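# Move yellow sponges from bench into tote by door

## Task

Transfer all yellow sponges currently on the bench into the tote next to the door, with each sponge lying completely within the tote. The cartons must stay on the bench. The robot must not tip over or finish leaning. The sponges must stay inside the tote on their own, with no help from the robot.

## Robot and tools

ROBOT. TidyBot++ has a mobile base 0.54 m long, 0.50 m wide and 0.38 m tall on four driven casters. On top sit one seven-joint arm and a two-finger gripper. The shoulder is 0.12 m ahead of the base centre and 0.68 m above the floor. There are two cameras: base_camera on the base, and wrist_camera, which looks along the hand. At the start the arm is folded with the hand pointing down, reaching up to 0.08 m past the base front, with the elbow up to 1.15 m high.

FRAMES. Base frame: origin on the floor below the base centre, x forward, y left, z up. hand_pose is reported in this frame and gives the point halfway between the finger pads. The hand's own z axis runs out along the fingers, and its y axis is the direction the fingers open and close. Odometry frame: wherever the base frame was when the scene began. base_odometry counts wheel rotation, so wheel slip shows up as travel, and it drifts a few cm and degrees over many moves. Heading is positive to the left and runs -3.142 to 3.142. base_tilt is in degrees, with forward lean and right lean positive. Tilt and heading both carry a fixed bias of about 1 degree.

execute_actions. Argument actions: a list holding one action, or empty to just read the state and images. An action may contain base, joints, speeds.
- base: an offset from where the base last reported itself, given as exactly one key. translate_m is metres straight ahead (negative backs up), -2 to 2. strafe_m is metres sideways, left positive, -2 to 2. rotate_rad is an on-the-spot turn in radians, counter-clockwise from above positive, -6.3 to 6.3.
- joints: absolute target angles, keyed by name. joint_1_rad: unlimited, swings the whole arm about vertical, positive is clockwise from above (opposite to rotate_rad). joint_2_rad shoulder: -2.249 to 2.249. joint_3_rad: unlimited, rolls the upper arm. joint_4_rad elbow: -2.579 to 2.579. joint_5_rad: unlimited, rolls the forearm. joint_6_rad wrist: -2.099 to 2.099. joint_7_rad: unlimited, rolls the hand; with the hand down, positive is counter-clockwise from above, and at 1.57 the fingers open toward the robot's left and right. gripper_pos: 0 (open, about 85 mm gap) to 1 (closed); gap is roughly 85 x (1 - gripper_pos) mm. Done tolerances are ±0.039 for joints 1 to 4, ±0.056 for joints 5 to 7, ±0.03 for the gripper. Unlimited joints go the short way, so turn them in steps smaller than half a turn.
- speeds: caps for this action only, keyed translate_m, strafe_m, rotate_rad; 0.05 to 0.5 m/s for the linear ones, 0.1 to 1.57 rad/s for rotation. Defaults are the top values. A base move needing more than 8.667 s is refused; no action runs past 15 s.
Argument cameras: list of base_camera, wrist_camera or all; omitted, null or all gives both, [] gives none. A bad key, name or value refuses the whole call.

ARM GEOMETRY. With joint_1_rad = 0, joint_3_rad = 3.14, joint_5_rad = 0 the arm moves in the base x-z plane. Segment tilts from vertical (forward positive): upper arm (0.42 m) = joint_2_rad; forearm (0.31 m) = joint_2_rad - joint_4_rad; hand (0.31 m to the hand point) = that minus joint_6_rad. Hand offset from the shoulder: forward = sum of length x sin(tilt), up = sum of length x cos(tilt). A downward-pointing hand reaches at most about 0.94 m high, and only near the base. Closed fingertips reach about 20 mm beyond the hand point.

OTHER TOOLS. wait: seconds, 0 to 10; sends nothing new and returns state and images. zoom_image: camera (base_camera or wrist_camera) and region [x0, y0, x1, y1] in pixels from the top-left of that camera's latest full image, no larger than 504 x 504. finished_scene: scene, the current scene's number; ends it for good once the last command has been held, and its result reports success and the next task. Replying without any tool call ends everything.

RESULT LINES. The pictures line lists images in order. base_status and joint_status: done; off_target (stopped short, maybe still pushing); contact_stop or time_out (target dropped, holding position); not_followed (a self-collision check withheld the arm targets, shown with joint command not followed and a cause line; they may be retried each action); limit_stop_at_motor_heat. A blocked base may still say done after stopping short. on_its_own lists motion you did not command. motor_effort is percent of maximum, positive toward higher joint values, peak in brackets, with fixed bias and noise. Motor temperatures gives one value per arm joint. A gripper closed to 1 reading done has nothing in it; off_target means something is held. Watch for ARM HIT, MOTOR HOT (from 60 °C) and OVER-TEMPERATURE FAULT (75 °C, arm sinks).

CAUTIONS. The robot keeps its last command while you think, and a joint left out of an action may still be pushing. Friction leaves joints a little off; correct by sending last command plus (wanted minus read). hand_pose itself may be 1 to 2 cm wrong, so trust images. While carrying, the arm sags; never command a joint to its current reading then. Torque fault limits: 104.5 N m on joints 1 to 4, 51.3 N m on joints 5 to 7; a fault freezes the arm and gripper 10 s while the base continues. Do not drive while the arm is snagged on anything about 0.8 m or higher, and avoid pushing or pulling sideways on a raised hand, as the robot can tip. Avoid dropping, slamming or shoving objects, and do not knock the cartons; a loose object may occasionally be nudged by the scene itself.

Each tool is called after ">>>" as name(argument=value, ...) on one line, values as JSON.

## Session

>>> execute_actions(actions=[{"joints": {"joint_1_rad": 0.0, "joint_2_rad": -0.6, "joint_3_rad": 3.14, "joint_4_rad": -2.0, "joint_5_rad": 0.0, "joint_6_rad": -0.5, "joint_7_rad": 1.57}}])

Scene clock: 1.73 s.
Motor temperatures (°C, as the motors report them): [32 32 30 29 31 35 35]
base_odometry: x=+0.000 y=+0.000 heading=+0.000 (m, m, rad; odometry frame)
base_tilt: forward=-0.3 right=-0.5 (deg)
base_status: not commanded
joint_positions: joint_1_rad=+0.022 joint_2_rad=-0.580 joint_3_rad=+3.156 joint_4_rad=-2.008 joint_5_rad=-0.026 joint_6_rad=-0.545 joint_7_rad=+1.587 gripper_pos=+0.000
joint_status: all done
motor_effort: joint_1_rad=+0(0) joint_2_rad=-1(5) joint_3_rad=+1(0) joint_4_rad=+22(22) joint_5_rad=+0(0) joint_6_rad=+9(8) joint_7_rad=+1(1) (%)
hand_pose: x=+0.4862 y=-0.0091 z=+0.9571 quat_wxyz=(-0.002, +0.834, -0.015, +0.552) (m; base frame)
pictures: base_camera, wrist_camera
Images, in order (width x height): base_camera 644x364, wrist_camera 644x476.

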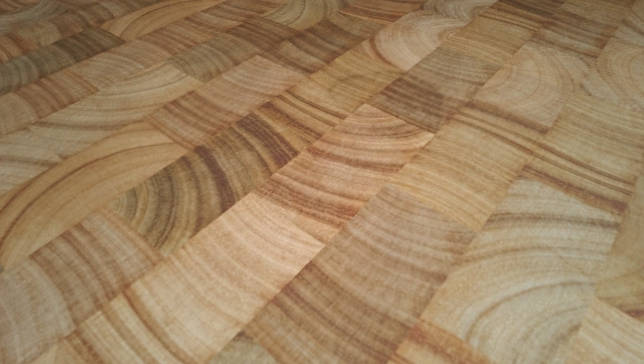

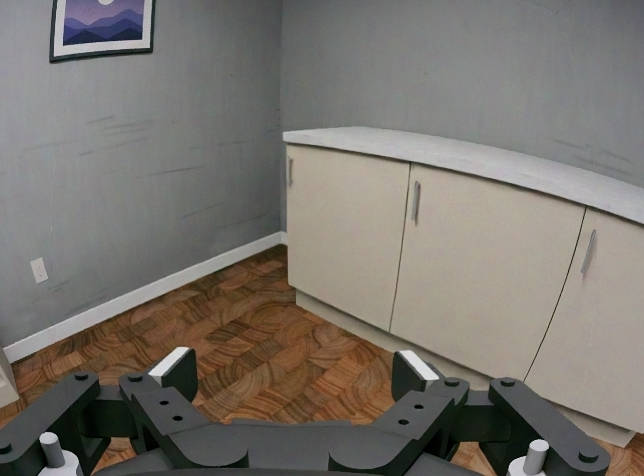

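>>> execute_actions(actions=[{"base": {"rotate_rad": 1.7}}], cameras=["wrist_camera"])

Scene clock: 6.40 s.
Motor temperatures (°C, as the motors report them): [32 32 30 29 31 35 35]
base_odometry: x=+0.000 y=+0.000 heading=+1.699 (m, m, rad; odometry frame)
base_tilt: forward=-0.2 right=-0.5 (deg)
base_status: done
joint_positions: joint_1_rad=+0.016 joint_2_rad=-0.580 joint_3_rad=+3.149 joint_4_rad=-2.008 joint_5_rad=-0.026 joint_6_rad=-0.545 joint_7_rad=+1.587 gripper_pos=+0.000
joint_status: not commanded
motor_effort: joint_1_rad=+0(0) joint_2_rad=-1(3) joint_3_rad=+2(2) joint_4_rad=+22(21) joint_5_rad=+0(0) joint_6_rad=+9(9) joint_7_rad=+1(1) (%)
hand_pose: x=+0.4862 y=-0.0036 z=+0.9571 quat_wxyz=(-0.003, +0.834, -0.009, +0.552) (m; base frame)
pictures: wrist_camera
Images, in order (width x height): wrist_camera 644x476.

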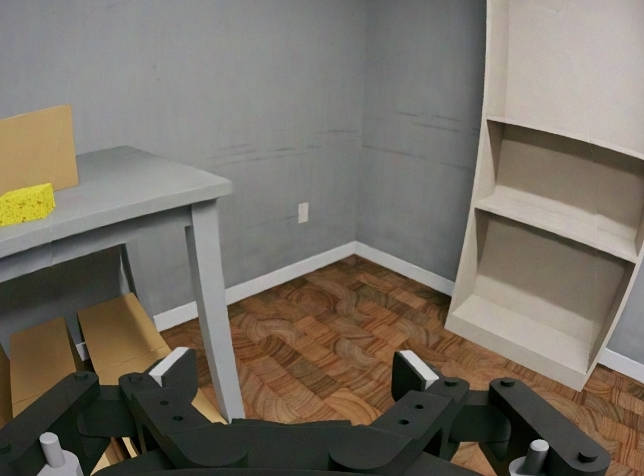

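>>> execute_actions(actions=[{"base": {"rotate_rad": 0.85}, "joints": {"joint_2_rad": -0.1, "joint_4_rad": -0.3, "joint_6_rad": -1.9}}])

Scene clock: 11.70 s.
Motor temperatures (°C, as the motors report them): [32 32 30 29 31 35 35]
base_odometry: x=+0.000 y=+0.000 heading=+2.547 (m, m, rad; odometry frame)
base_tilt: forward=-0.2 right=-0.4 (deg)
base_status: done
joint_positions: joint_1_rad=+0.014 joint_2_rad=-0.129 joint_3_rad=+3.145 joint_4_rad=-0.312 joint_5_rad=-0.026 joint_6_rad=-1.852 joint_7_rad=+1.587 gripper_pos=+0.000
joint_status: all done
motor_effort: joint_1_rad=+0(1) joint_2_rad=-3(5) joint_3_rad=+1(2) joint_4_rad=+8(22) joint_5_rad=+0(0) joint_6_rad=+9(9) joint_7_rad=+1(1) (%)
hand_pose: x=+0.4005 y=+0.0041 z=+1.2688 quat_wxyz=(+0.000, +0.851, +0.009, +0.525) (m; base frame)
pictures: base_camera, wrist_camera
Images, in order (width x height): base_camera 644x364, wrist_camera 644x476.

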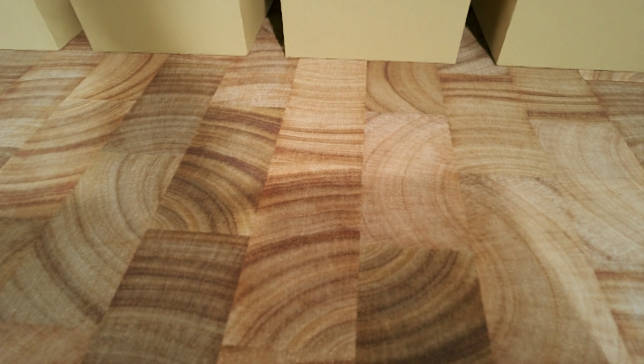

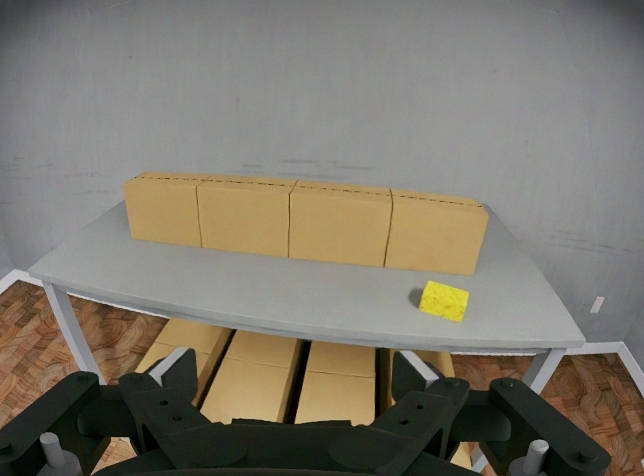

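>>> execute_actions(actions=[{"base": {"translate_m": 0.43}, "joints": {"joint_2_rad": 0.42, "joint_4_rad": -0.2, "joint_6_rad": -1.35}}])

Scene clock: 20.07 s.
Motor temperatures (°C, as the motors report them): [32 31 30 29 31 35 35]
base_odometry: x=-0.357 y=+0.240 heading=+2.548 (m, m, rad; odometry frame)
base_tilt: forward=-0.2 right=-0.5 (deg)
base_status: done
joint_positions: joint_1_rad=+0.014 joint_2_rad=+0.443 joint_3_rad=+3.145 joint_4_rad=-0.214 joint_5_rad=-0.026 joint_6_rad=-1.397 joint_7_rad=+1.587 gripper_pos=+0.000
joint_status: all done
motor_effort: joint_1_rad=+0(0) joint_2_rad=-32(43) joint_3_rad=+0(0) joint_4_rad=+15(19) joint_5_rad=+0(0) joint_6_rad=+8(10) joint_7_rad=+1(1) (%)
hand_pose: x=+0.7672 y=-0.0009 z=+1.1662 quat_wxyz=(-0.003, +0.856, +0.005, +0.517) (m; base frame)
pictures: base_camera, wrist_camera
Images, in order (width x height): base_camera 644x364, wrist_camera 644x476.

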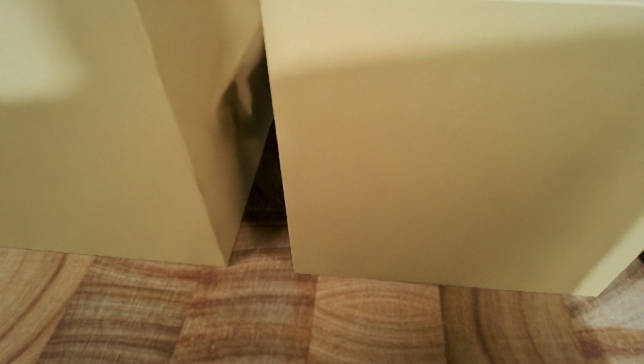

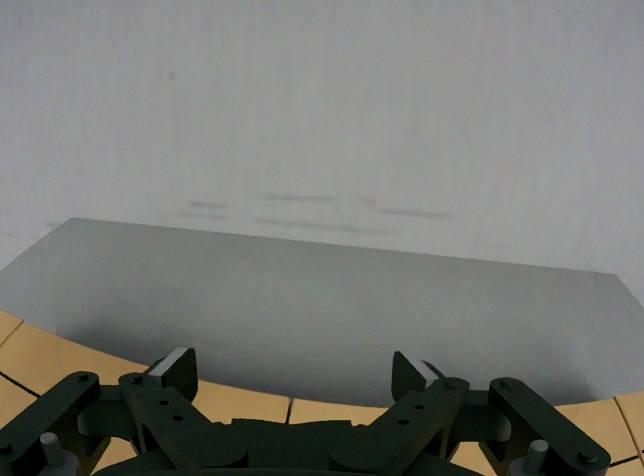

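>>> execute_actions(actions=[{"base": {"translate_m": 0.1}}], cameras=["wrist_camera"])

Scene clock: 26.13 s.
Motor temperatures (°C, as the motors report them): [32 32 30 29 31 35 35]
base_odometry: x=-0.440 y=+0.296 heading=+2.549 (m, m, rad; odometry frame)
base_tilt: forward=-0.2 right=-0.5 (deg)
base_status: done
joint_positions: joint_1_rad=+0.014 joint_2_rad=+0.433 joint_3_rad=+3.145 joint_4_rad=-0.210 joint_5_rad=-0.026 joint_6_rad=-1.396 joint_7_rad=+1.587 gripper_pos=+0.000
joint_status: not commanded
motor_effort: joint_1_rad=+0(2) joint_2_rad=-33(39) joint_3_rad=+0(0) joint_4_rad=+16(17) joint_5_rad=+0(1) joint_6_rad=+9(9) joint_7_rad=+1(1) (%)
hand_pose: x=+0.7618 y=-0.0008 z=+1.1749 quat_wxyz=(-0.003, +0.852, +0.005, +0.524) (m; base frame)
pictures: wrist_camera
Images, in order (width x height): wrist_camera 644x476.

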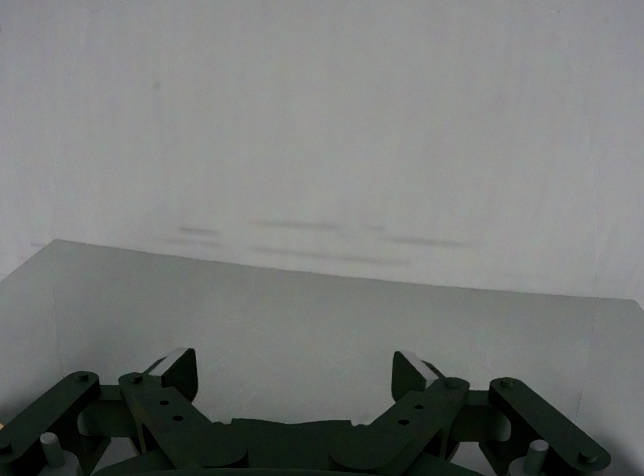

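>>> execute_actions(actions=[{"base": {"translate_m": -0.08}, "joints": {"joint_1_rad": 0.75, "joint_2_rad": -0.2, "joint_4_rad": -1.0, "joint_6_rad": -1.5}}], cameras=["wrist_camera"])

Scene clock: 60.20 s.
Motor temperatures (°C, as the motors report them): [32 32 30 29 31 35 35]
base_odometry: x=-0.374 y=+0.251 heading=+2.549 (m, m, rad; odometry frame)
base_tilt: forward=-0.2 right=-0.5 (deg)
base_status: done
joint_positions: joint_1_rad=+0.731 joint_2_rad=-0.182 joint_3_rad=+3.145 joint_4_rad=-0.987 joint_5_rad=-0.026 joint_6_rad=-1.453 joint_7_rad=+1.587 gripper_pos=+0.000
joint_status: all done
motor_effort: joint_1_rad=+0(3) joint_2_rad=-10(39) joint_3_rad=+1(1) joint_4_rad=+17(16) joint_5_rad=+0(1) joint_6_rad=+7(8) joint_7_rad=+1(1) (%)
hand_pose: x=+0.4153 y=-0.2554 z=+1.1164 quat_wxyz=(+0.145, +0.847, -0.314, +0.403) (m; base frame)
pictures: wrist_camera
Images, in order (width x height): wrist_camera 644x476.

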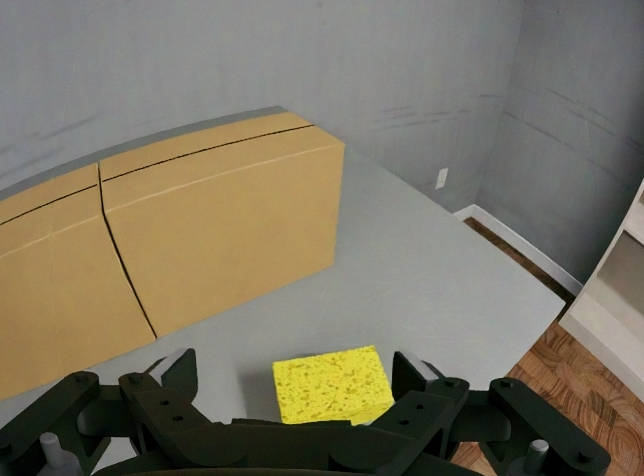

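>>> execute_actions(actions=[])

Scene clock: 72.43 s.
Motor temperatures (°C, as the motors report them): [32 32 30 29 31 35 35]
base_odometry: x=-0.374 y=+0.251 heading=+2.549 (m, m, rad; odometry frame)
base_tilt: forward=-0.2 right=-0.5 (deg)
base_status: done
joint_positions: joint_1_rad=+0.731 joint_2_rad=-0.182 joint_3_rad=+3.145 joint_4_rad=-0.987 joint_5_rad=-0.026 joint_6_rad=-1.453 joint_7_rad=+1.587 gripper_pos=+0.000
joint_status: all done
motor_effort: joint_1_rad=+0(3) joint_2_rad=-10(39) joint_3_rad=+1(1) joint_4_rad=+16(16) joint_5_rad=+0(1) joint_6_rad=+7(8) joint_7_rad=+1(1) (%)
hand_pose: x=+0.4153 y=-0.2554 z=+1.1164 quat_wxyz=(+0.145, +0.847, -0.314, +0.403) (m; base frame)
pictures: base_camera, wrist_camera
Images, in order (width x height): base_camera 644x364, wrist_camera 644x476.

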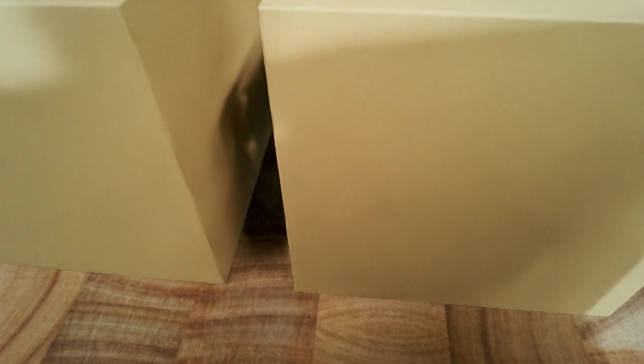

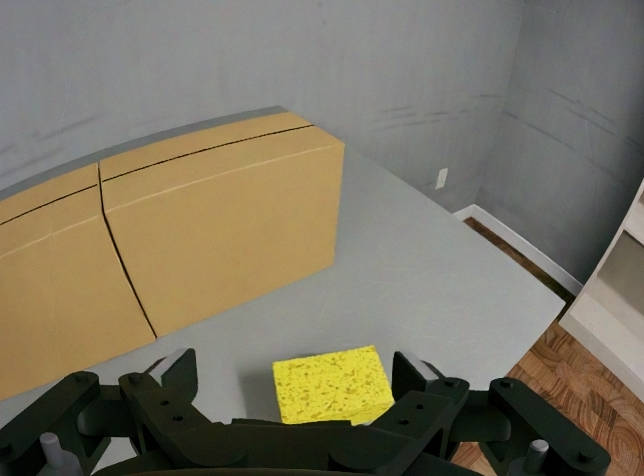

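>>> execute_actions(actions=[{"base": {"strafe_m": -1.1}, "joints": {"joint_1_rad": -1.15, "joint_2_rad": -0.1, "joint_4_rad": -0.7, "joint_6_rad": -1.4}}])

Scene clock: 162.90 s.
Motor temperatures (°C, as the motors report them): [32 31 30 29 31 35 35]
base_odometry: x=+0.240 y=+1.164 heading=+2.549 (m, m, rad; odometry frame)
base_tilt: forward=-0.2 right=-0.4 (deg)
base_status: done
joint_positions: joint_1_rad=-1.130 joint_2_rad=-0.123 joint_3_rad=+3.145 joint_4_rad=-0.711 joint_5_rad=-0.026 joint_6_rad=-1.449 joint_7_rad=+1.587 gripper_pos=+0.000
joint_status: all done
motor_effort: joint_1_rad=+0(0) joint_2_rad=-11(11) joint_3_rad=+1(1) joint_4_rad=+14(18) joint_5_rad=+0(0) joint_6_rad=+9(9) joint_7_rad=+1(1) (%)
hand_pose: x=+0.2826 y=+0.3656 z=+1.2214 quat_wxyz=(-0.287, +0.713, +0.465, +0.440) (m; base frame)
pictures: base_camera, wrist_camera
Images, in order (width x height): base_camera 644x364, wrist_camera 644x476.

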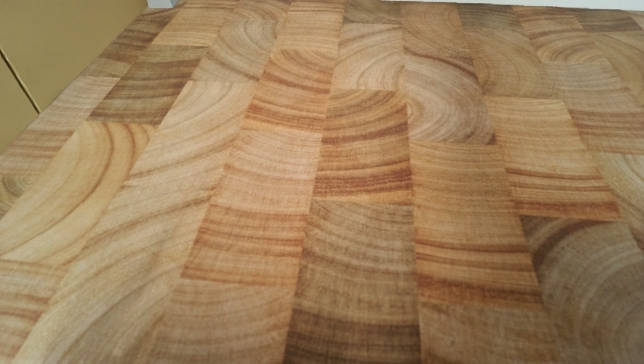

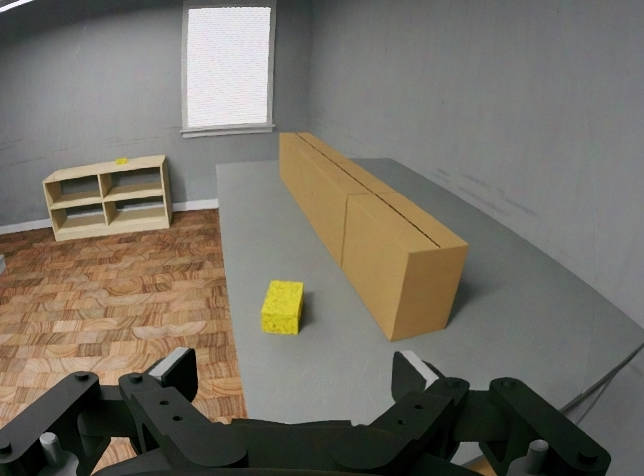

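>>> execute_actions(actions=[{"base": {"translate_m": 0.6}}])

Scene clock: 167.40 s.
Motor temperatures (°C, as the motors report them): [32 31 30 29 31 35 35]
base_odometry: x=-0.257 y=+1.500 heading=+2.549 (m, m, rad; odometry frame)
base_tilt: forward=-0.3 right=-0.5 (deg)
base_status: done
joint_positions: joint_1_rad=-1.133 joint_2_rad=-0.120 joint_3_rad=+3.145 joint_4_rad=-0.710 joint_5_rad=-0.025 joint_6_rad=-1.449 joint_7_rad=+1.587 gripper_pos=+0.000
joint_status: not commanded
motor_effort: joint_1_rad=+0(1) joint_2_rad=-10(12) joint_3_rad=+1(2) joint_4_rad=+15(15) joint_5_rad=+0(1) joint_6_rad=+8(9) joint_7_rad=+1(1) (%)
hand_pose: x=+0.2827 y=+0.3678 z=+1.2202 quat_wxyz=(-0.287, +0.713, +0.466, +0.438) (m; base frame)
pictures: base_camera, wrist_camera
Images, in order (width x height): base_camera 644x364, wrist_camera 644x476.

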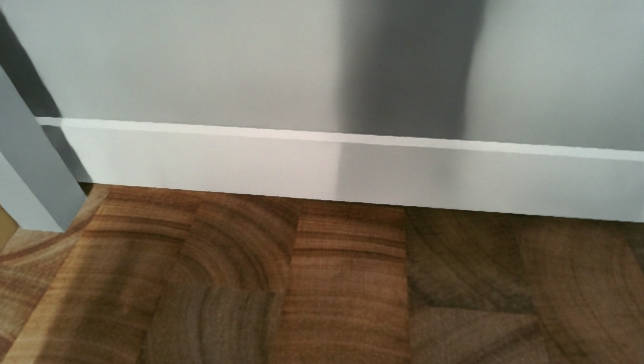

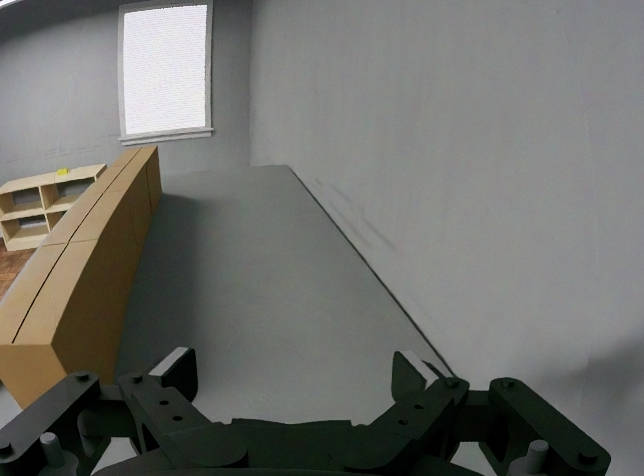

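>>> zoom_image(camera="wrist_camera", region=[0, 120, 320, 300])

Region (0, 120, 320, 300) of wrist_camera's 644x476 image, scaled by 1.575; it fills the top 284 rows of this view, and the rest is white.

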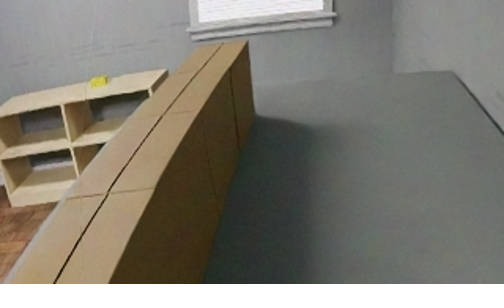

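>>> execute_actions(actions=[{"base": {"translate_m": -0.56}, "joints": {"joint_1_rad": -0.975}}], cameras=[])

>>> execute_actions(actions=[{"base": {"strafe_m": 0.31}, "joints": {"joint_2_rad": 0.205, "joint_4_rad": -0.79, "joint_6_rad": -1.58}}])

Scene clock: 198.80 s.
Motor temperatures (°C, as the motors report them): [32 31 30 29 31 35 35]
base_odometry: x=+0.207 y=+1.187 heading=+2.549 (m, m, rad; odometry frame)
base_tilt: forward=-0.2 right=-0.5 (deg)
base_status: done
joint_positions: joint_1_rad=-0.993 joint_2_rad=-0.111 joint_3_rad=+3.143 joint_4_rad=-0.708 joint_5_rad=-0.023 joint_6_rad=-1.446 joint_7_rad=+1.587 gripper_pos=+0.000
joint_status: all done
motor_effort: joint_1_rad=+0(2) joint_2_rad=-10(13) joint_3_rad=+1(1) joint_4_rad=+15(15) joint_5_rad=+0(1) joint_6_rad=+9(8) joint_7_rad=+1(1) (%)
hand_pose: x=+0.3350 y=+0.3453 z=+1.2184 quat_wxyz=(-0.254, +0.745, +0.416, +0.456) (m; base frame)
pictures: none
No camera images: the call's "cameras" was empty. Leave "cameras" out to get every camera's image.

Scene clock: 200.67 s.
Motor temperatures (°C, as the motors report them): [32 31 30 29 31 35 35]
base_odometry: x=+0.035 y=+0.930 heading=+2.550 (m, m, rad; odometry frame)
base_tilt: forward=-0.2 right=-0.5 (deg)
base_status: done
joint_positions: joint_1_rad=-0.990 joint_2_rad=+0.225 joint_3_rad=+3.143 joint_4_rad=-0.792 joint_5_rad=-0.023 joint_6_rad=-1.531 joint_7_rad=+1.587 gripper_pos=+0.000
joint_status: all done
motor_effort: joint_1_rad=-1(3) joint_2_rad=-28(40) joint_3_rad=+0(3) joint_4_rad=+17(21) joint_5_rad=+0(1) joint_6_rad=+5(9) joint_7_rad=+1(1) (%)
hand_pose: x=+0.4063 y=+0.4518 z=+0.9991 quat_wxyz=(-0.146, +0.837, +0.463, +0.253) (m; base frame)
pictures: base_camera, wrist_camera
Images, in order (width x height): base_camera 644x364, wrist_camera 644x476.

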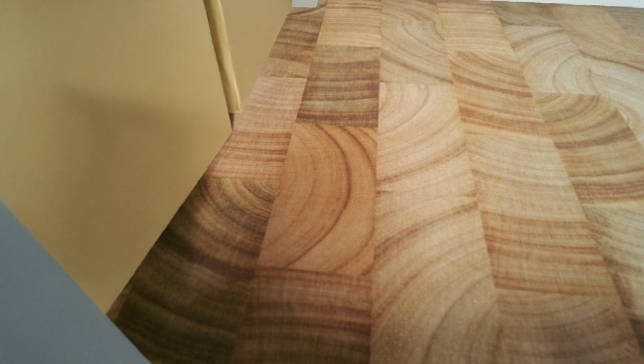

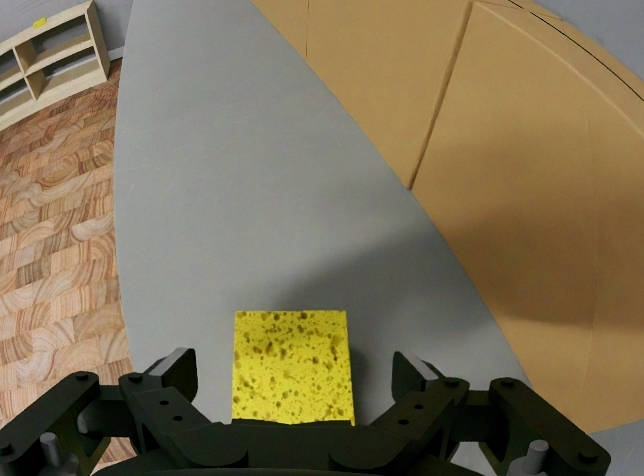

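>>> execute_actions(actions=[{"joints": {"joint_4_rad": -1.0, "joint_6_rad": -1.317}}], cameras=["wrist_camera"])

Scene clock: 217.27 s.
Motor temperatures (°C, as the motors report them): [32 31 30 29 31 35 35]
base_odometry: x=+0.035 y=+0.930 heading=+2.550 (m, m, rad; odometry frame)
base_tilt: forward=-0.3 right=-0.5 (deg)
base_status: not commanded
joint_positions: joint_1_rad=-0.990 joint_2_rad=+0.223 joint_3_rad=+3.143 joint_4_rad=-0.990 joint_5_rad=-0.023 joint_6_rad=-1.363 joint_7_rad=+1.587 gripper_pos=+0.000
joint_status: all done
motor_effort: joint_1_rad=+0(0) joint_2_rad=-29(30) joint_3_rad=+0(0) joint_4_rad=+19(19) joint_5_rad=+0(0) joint_6_rad=+5(5) joint_7_rad=+1(1) (%)
hand_pose: x=+0.4168 y=+0.4674 z=+0.9392 quat_wxyz=(-0.140, +0.841, +0.463, +0.241) (m; base frame)
pictures: wrist_camera
Images, in order (width x height): wrist_camera 644x476.

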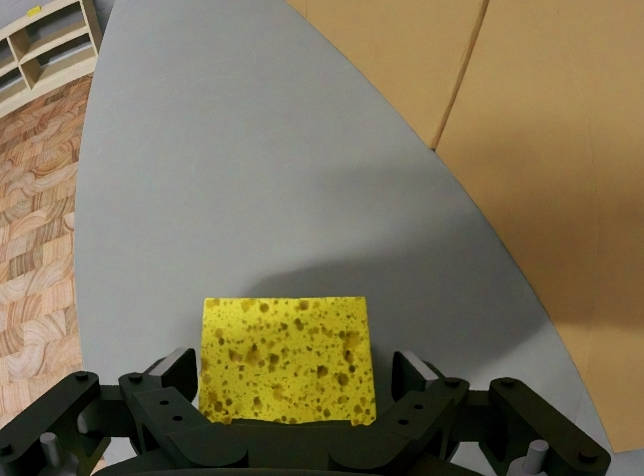

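>>> execute_actions(actions=[{"joints": {"joint_4_rad": -1.02, "gripper_pos": 1.0}}], cameras=["wrist_camera"])

Scene clock: 220.97 s.
Motor temperatures (°C, as the motors report them): [32 31 30 29 31 35 35]
base_odometry: x=+0.035 y=+0.930 heading=+2.550 (m, m, rad; odometry frame)
base_tilt: forward=-0.2 right=-0.5 (deg)
base_status: not commanded
joint_positions: joint_1_rad=-0.990 joint_2_rad=+0.218 joint_3_rad=+3.143 joint_4_rad=-1.010 joint_5_rad=-0.023 joint_6_rad=-1.358 joint_7_rad=+1.587 gripper_pos=+0.363
joint_status: gripper_pos off_target (ended at +0.363, target +1.000); the others done
motor_effort: joint_1_rad=+0(1) joint_2_rad=-27(29) joint_3_rad=+1(2) joint_4_rad=+17(18) joint_5_rad=+0(2) joint_6_rad=+4(5) joint_7_rad=+1(1) (%)
hand_pose: x=+0.4151 y=+0.4648 z=+0.9339 quat_wxyz=(-0.138, +0.843, +0.464, +0.237) (m; base frame)
pictures: wrist_camera
Images, in order (width x height): wrist_camera 644x476.

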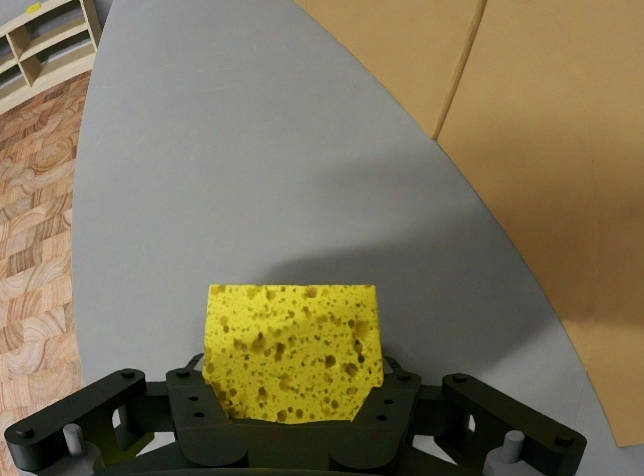

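>>> execute_actions(actions=[{"base": {"translate_m": -0.3}, "joints": {"joint_1_rad": -2.4, "joint_2_rad": -0.25, "joint_6_rad": -1.1}}], cameras=["wrist_camera"])

Scene clock: 234.40 s.
Motor temperatures (°C, as the motors report them): [32 31 30 29 31 35 35]
base_odometry: x=+0.284 y=+0.763 heading=+2.549 (m, m, rad; odometry frame)
base_tilt: forward=-0.3 right=-0.5 (deg)
base_status: done
joint_positions: joint_1_rad=-2.382 joint_2_rad=-0.228 joint_3_rad=+3.140 joint_4_rad=-1.011 joint_5_rad=-0.021 joint_6_rad=-1.150 joint_7_rad=+1.587 gripper_pos=+0.363
joint_status: all done
motor_effort: joint_1_rad=+0(4) joint_2_rad=-9(30) joint_3_rad=+1(2) joint_4_rad=+18(20) joint_5_rad=+0(1) joint_6_rad=+9(9) joint_7_rad=+1(1) (%)
hand_pose: x=-0.1898 y=+0.2818 z=+1.2040 quat_wxyz=(-0.530, +0.297, +0.768, +0.205) (m; base frame)
pictures: wrist_camera
Images, in order (width x height): wrist_camera 644x476.

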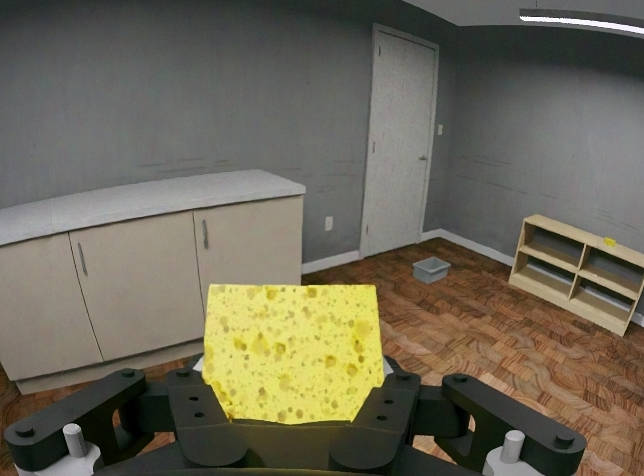

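>>> zoom_image(camera="wrist_camera", region=[370, 220, 500, 310])

Region (370, 220, 500, 310) of wrist_camera's 644x476 image, scaled by 3.877; it fills the top 349 rows of this view, and the rest is white.

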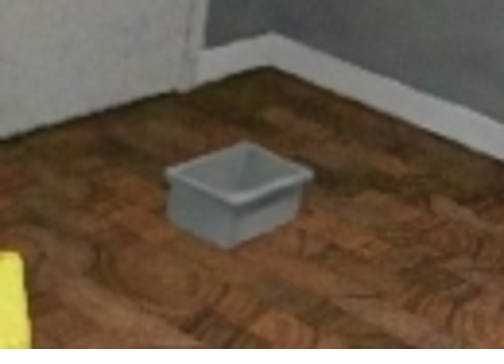

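>>> execute_actions(actions=[{"base": {"rotate_rad": 2.0}, "joints": {"joint_1_rad": 0.035}}], cameras=["wrist_camera"])

Scene clock: 264.73 s.
Motor temperatures (°C, as the motors report them): [32 31 30 29 31 35 35]
base_odometry: x=+0.284 y=+0.763 heading=-1.735 (m, m, rad; odometry frame)
base_tilt: forward=-0.3 right=-0.5 (deg)
base_status: done
joint_positions: joint_1_rad=+0.017 joint_2_rad=-0.229 joint_3_rad=+3.140 joint_4_rad=-1.011 joint_5_rad=-0.021 joint_6_rad=-1.149 joint_7_rad=+1.587 gripper_pos=+0.363
joint_status: all done
motor_effort: joint_1_rad=+0(1) joint_2_rad=-10(10) joint_3_rad=+1(1) joint_4_rad=+18(19) joint_5_rad=+0(1) joint_6_rad=+9(9) joint_7_rad=+1(1) (%)
hand_pose: x=+0.5365 y=+0.0015 z=+1.2048 quat_wxyz=(-0.002, +0.822, +0.002, +0.569) (m; base frame)
pictures: wrist_camera
Images, in order (width x height): wrist_camera 644x476.

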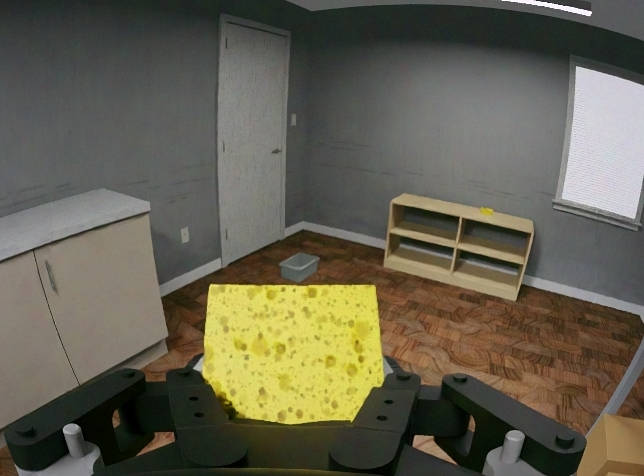

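>>> execute_actions(actions=[{"base": {"translate_m": 2.0}, "joints": {"joint_2_rad": 1.24, "joint_4_rad": -2.13, "joint_6_rad": 0.86}}])

Scene clock: 286.07 s.
Motor temperatures (°C, as the motors report them): [32 31 30 29 31 36 35]
base_odometry: x=-0.040 y=-1.211 heading=-1.734 (m, m, rad; odometry frame)
base_tilt: forward=-0.2 right=-0.5 (deg)
base_status: done
joint_positions: joint_1_rad=+0.017 joint_2_rad=+1.222 joint_3_rad=+3.140 joint_4_rad=-2.119 joint_5_rad=-0.021 joint_6_rad=+0.814 joint_7_rad=+1.587 gripper_pos=+0.363
joint_status: all done
motor_effort: joint_1_rad=+0(0) joint_2_rad=-36(44) joint_3_rad=-1(1) joint_4_rad=+1(20) joint_5_rad=+0(0) joint_6_rad=+6(9) joint_7_rad=+1(1) (%)
hand_pose: x=+0.6313 y=-0.0110 z=+0.2632 quat_wxyz=(+0.009, +0.953, -0.010, +0.302) (m; base frame)
pictures: base_camera, wrist_camera
Images, in order (width x height): base_camera 644x364, wrist_camera 644x476.

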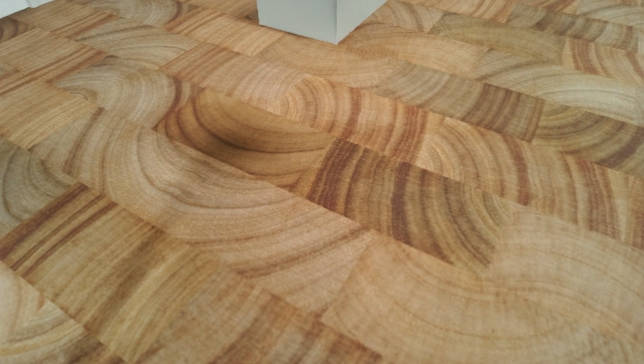

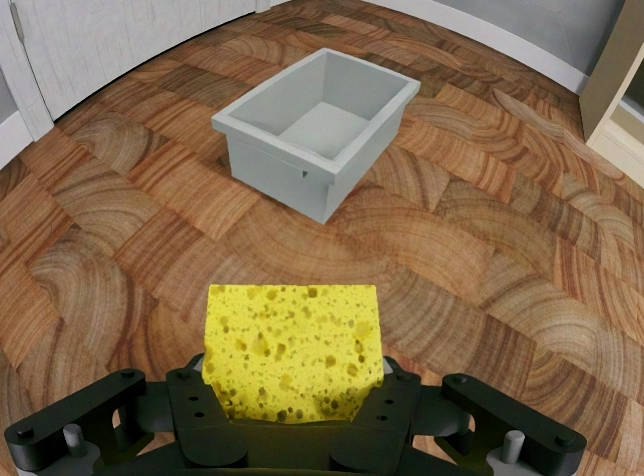

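>>> execute_actions(actions=[{"base": {"translate_m": 0.46}, "joints": {"joint_1_rad": 0.078}}])

Scene clock: 309.23 s.
Motor temperatures (°C, as the motors report them): [32 31 30 29 31 36 35]
base_odometry: x=-0.114 y=-1.665 heading=-1.733 (m, m, rad; odometry frame)
base_tilt: forward=-0.2 right=-0.4 (deg)
base_status: done
joint_positions: joint_1_rad=+0.066 joint_2_rad=+1.222 joint_3_rad=+3.140 joint_4_rad=-2.124 joint_5_rad=-0.021 joint_6_rad=+0.814 joint_7_rad=+1.587 gripper_pos=+0.363
joint_status: all done
motor_effort: joint_1_rad=+0(2) joint_2_rad=-38(37) joint_3_rad=+0(1) joint_4_rad=+0(1) joint_5_rad=+0(0) joint_6_rad=+6(6) joint_7_rad=+1(1) (%)
hand_pose: x=+0.6278 y=-0.0361 z=+0.2628 quat_wxyz=(+0.017, +0.953, -0.033, +0.300) (m; base frame)
pictures: base_camera, wrist_camera
Images, in order (width x height): base_camera 644x364, wrist_camera 644x476.

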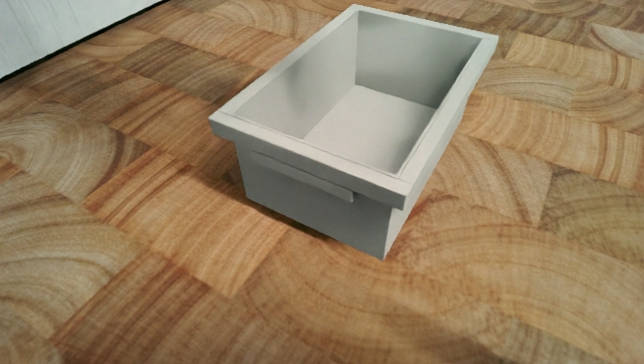

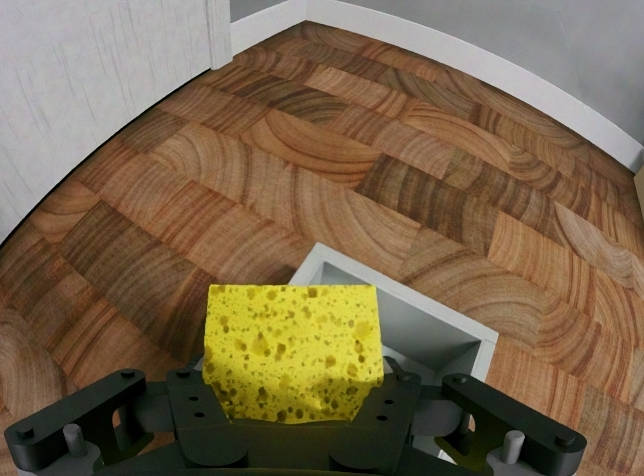

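>>> execute_actions(actions=[{"joints": {"joint_1_rad": 0.118, "joint_2_rad": 1.76, "joint_4_rad": -1.62}}])

Scene clock: 335.60 s.
Motor temperatures (°C, as the motors report them): [32 32 30 29 31 36 35]
base_odometry: x=-0.114 y=-1.665 heading=-1.733 (m, m, rad; odometry frame)
base_tilt: forward=-0.2 right=-0.5 (deg)
base_status: not commanded
joint_positions: joint_1_rad=+0.097 joint_2_rad=+1.748 joint_3_rad=+3.140 joint_4_rad=-1.635 joint_5_rad=-0.021 joint_6_rad=+0.814 joint_7_rad=+1.587 gripper_pos=+0.363
joint_status: all done
motor_effort: joint_1_rad=+0(0) joint_2_rad=-37(41) joint_3_rad=-1(0) joint_4_rad=+0(1) joint_5_rad=+0(0) joint_6_rad=+5(6) joint_7_rad=+1(1) (%)
hand_pose: x=+0.6245 y=-0.0516 z=+0.0411 quat_wxyz=(+0.020, +0.958, -0.049, +0.282) (m; base frame)
pictures: base_camera, wrist_camera
Images, in order (width x height): base_camera 644x364, wrist_camera 644x476.

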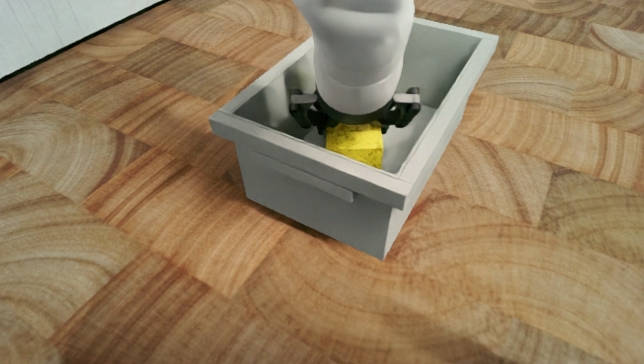

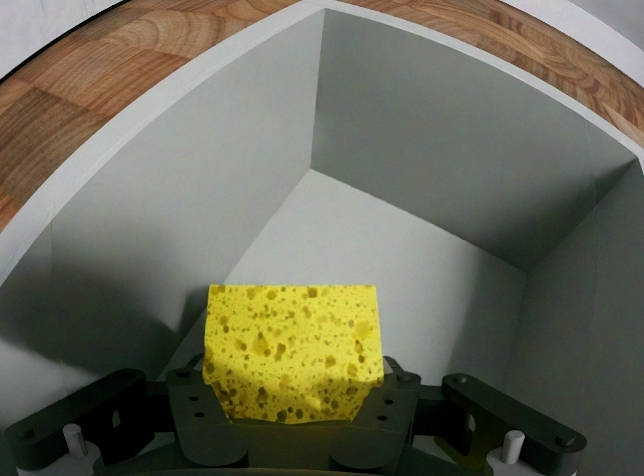

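>>> execute_actions(actions=[{"joints": {"gripper_pos": 0.2}}])

Scene clock: 338.03 s.
Motor temperatures (°C, as the motors report them): [32 32 30 29 31 36 35]
base_odometry: x=-0.114 y=-1.665 heading=-1.733 (m, m, rad; odometry frame)
base_tilt: forward=-0.2 right=-0.5 (deg)
base_status: not commanded
joint_positions: joint_1_rad=+0.097 joint_2_rad=+1.748 joint_3_rad=+3.140 joint_4_rad=-1.635 joint_5_rad=-0.021 joint_6_rad=+0.814 joint_7_rad=+1.587 gripper_pos=+0.200
joint_status: all done
motor_effort: joint_1_rad=+0(0) joint_2_rad=-38(38) joint_3_rad=+0(0) joint_4_rad=+0(0) joint_5_rad=+0(0) joint_6_rad=+5(5) joint_7_rad=+1(1) (%)
hand_pose: x=+0.6245 y=-0.0516 z=+0.0411 quat_wxyz=(+0.020, +0.958, -0.049, +0.282) (m; base frame)
pictures: base_camera, wrist_camera
Images, in order (width x height): base_camera 644x364, wrist_camera 644x476.

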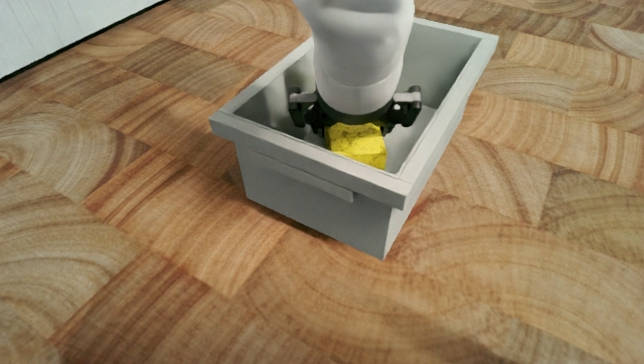

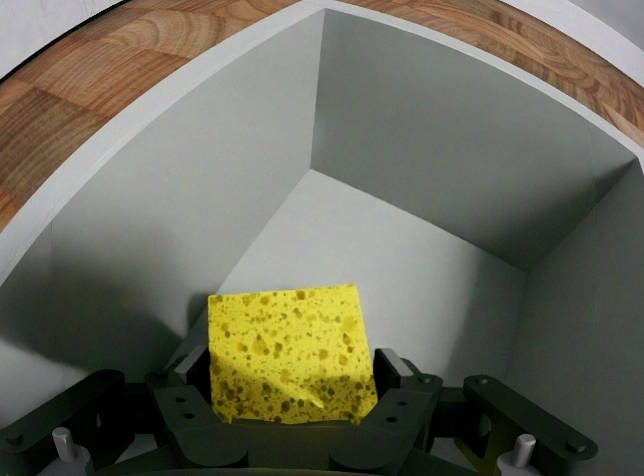

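>>> execute_actions(actions=[{"joints": {"joint_2_rad": 1.42, "joint_4_rad": -1.95}}], cameras=["base_camera"])

>>> execute_actions(actions=[{"joints": {"joint_1_rad": 2.35, "joint_2_rad": -0.3, "joint_4_rad": -1.5, "joint_6_rad": -0.55}}])

Scene clock: 358.70 s.
Motor temperatures (°C, as the motors report them): [32 32 30 29 31 36 35]
base_odometry: x=-0.114 y=-1.665 heading=-1.733 (m, m, rad; odometry frame)
base_tilt: forward=-0.2 right=-0.5 (deg)
base_status: not commanded
joint_positions: joint_1_rad=+0.097 joint_2_rad=+1.430 joint_3_rad=+3.140 joint_4_rad=-1.936 joint_5_rad=-0.021 joint_6_rad=+0.815 joint_7_rad=+1.587 gripper_pos=+0.200
joint_status: all done
motor_effort: joint_1_rad=+0(0) joint_2_rad=-38(40) joint_3_rad=+0(0) joint_4_rad=+1(1) joint_5_rad=+0(0) joint_6_rad=+6(6) joint_7_rad=+1(1) (%)
hand_pose: x=+0.6359 y=-0.0526 z=+0.1755 quat_wxyz=(+0.021, +0.956, -0.048, +0.290) (m; base frame)
pictures: base_camera
Images, in order (width x height): base_camera 644x364.

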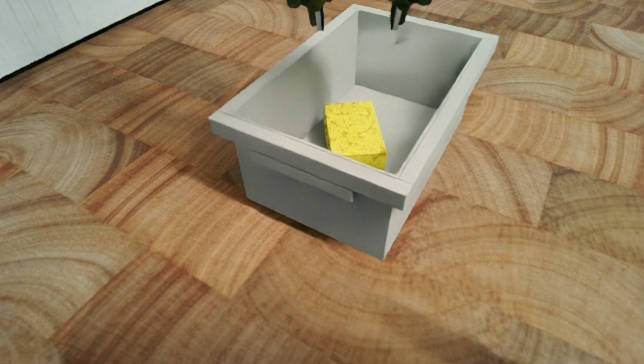

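Scene clock: 361.97 s.
Motor temperatures (°C, as the motors report them): [32 32 30 29 31 36 35]
base_odometry: x=-0.114 y=-1.665 heading=-1.733 (m, m, rad; odometry frame)
base_tilt: forward=-0.2 right=-0.5 (deg)
base_status: not commanded
joint_positions: joint_1_rad=+2.332 joint_2_rad=-0.286 joint_3_rad=+3.145 joint_4_rad=-1.511 joint_5_rad=-0.021 joint_6_rad=-0.500 joint_7_rad=+1.587 gripper_pos=+0.200
joint_status: all done
motor_effort: joint_1_rad=+0(4) joint_2_rad=-11(45) joint_3_rad=+0(4) joint_4_rad=+21(22) joint_5_rad=+0(0) joint_6_rad=+9(9) joint_7_rad=+1(1) (%)
hand_pose: x=-0.2134 y=-0.3525 z=+1.1443 quat_wxyz=(+0.596, +0.300, -0.698, +0.260) (m; base frame)
pictures: base_camera, wrist_camera
Images, in order (width x height): base_camera 644x364, wrist_camera 644x476.

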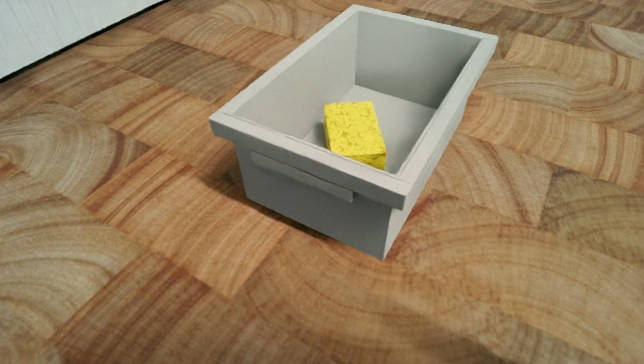

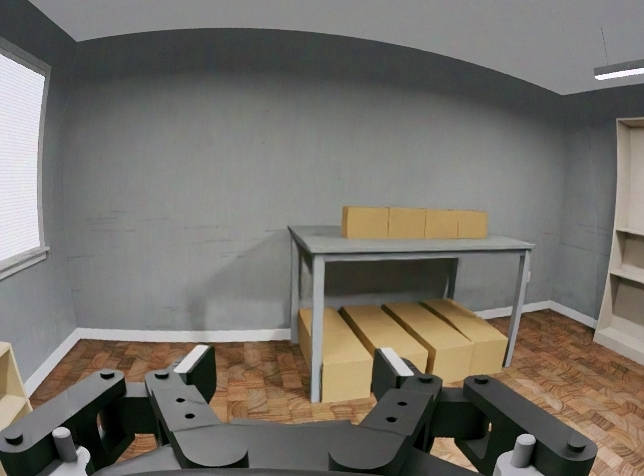

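The left end of the bench is clear, no sponges are left on it, and the one I moved is fully inside the tote.

>>> finished_scene(scene=2)

The scene is finished: the task was done.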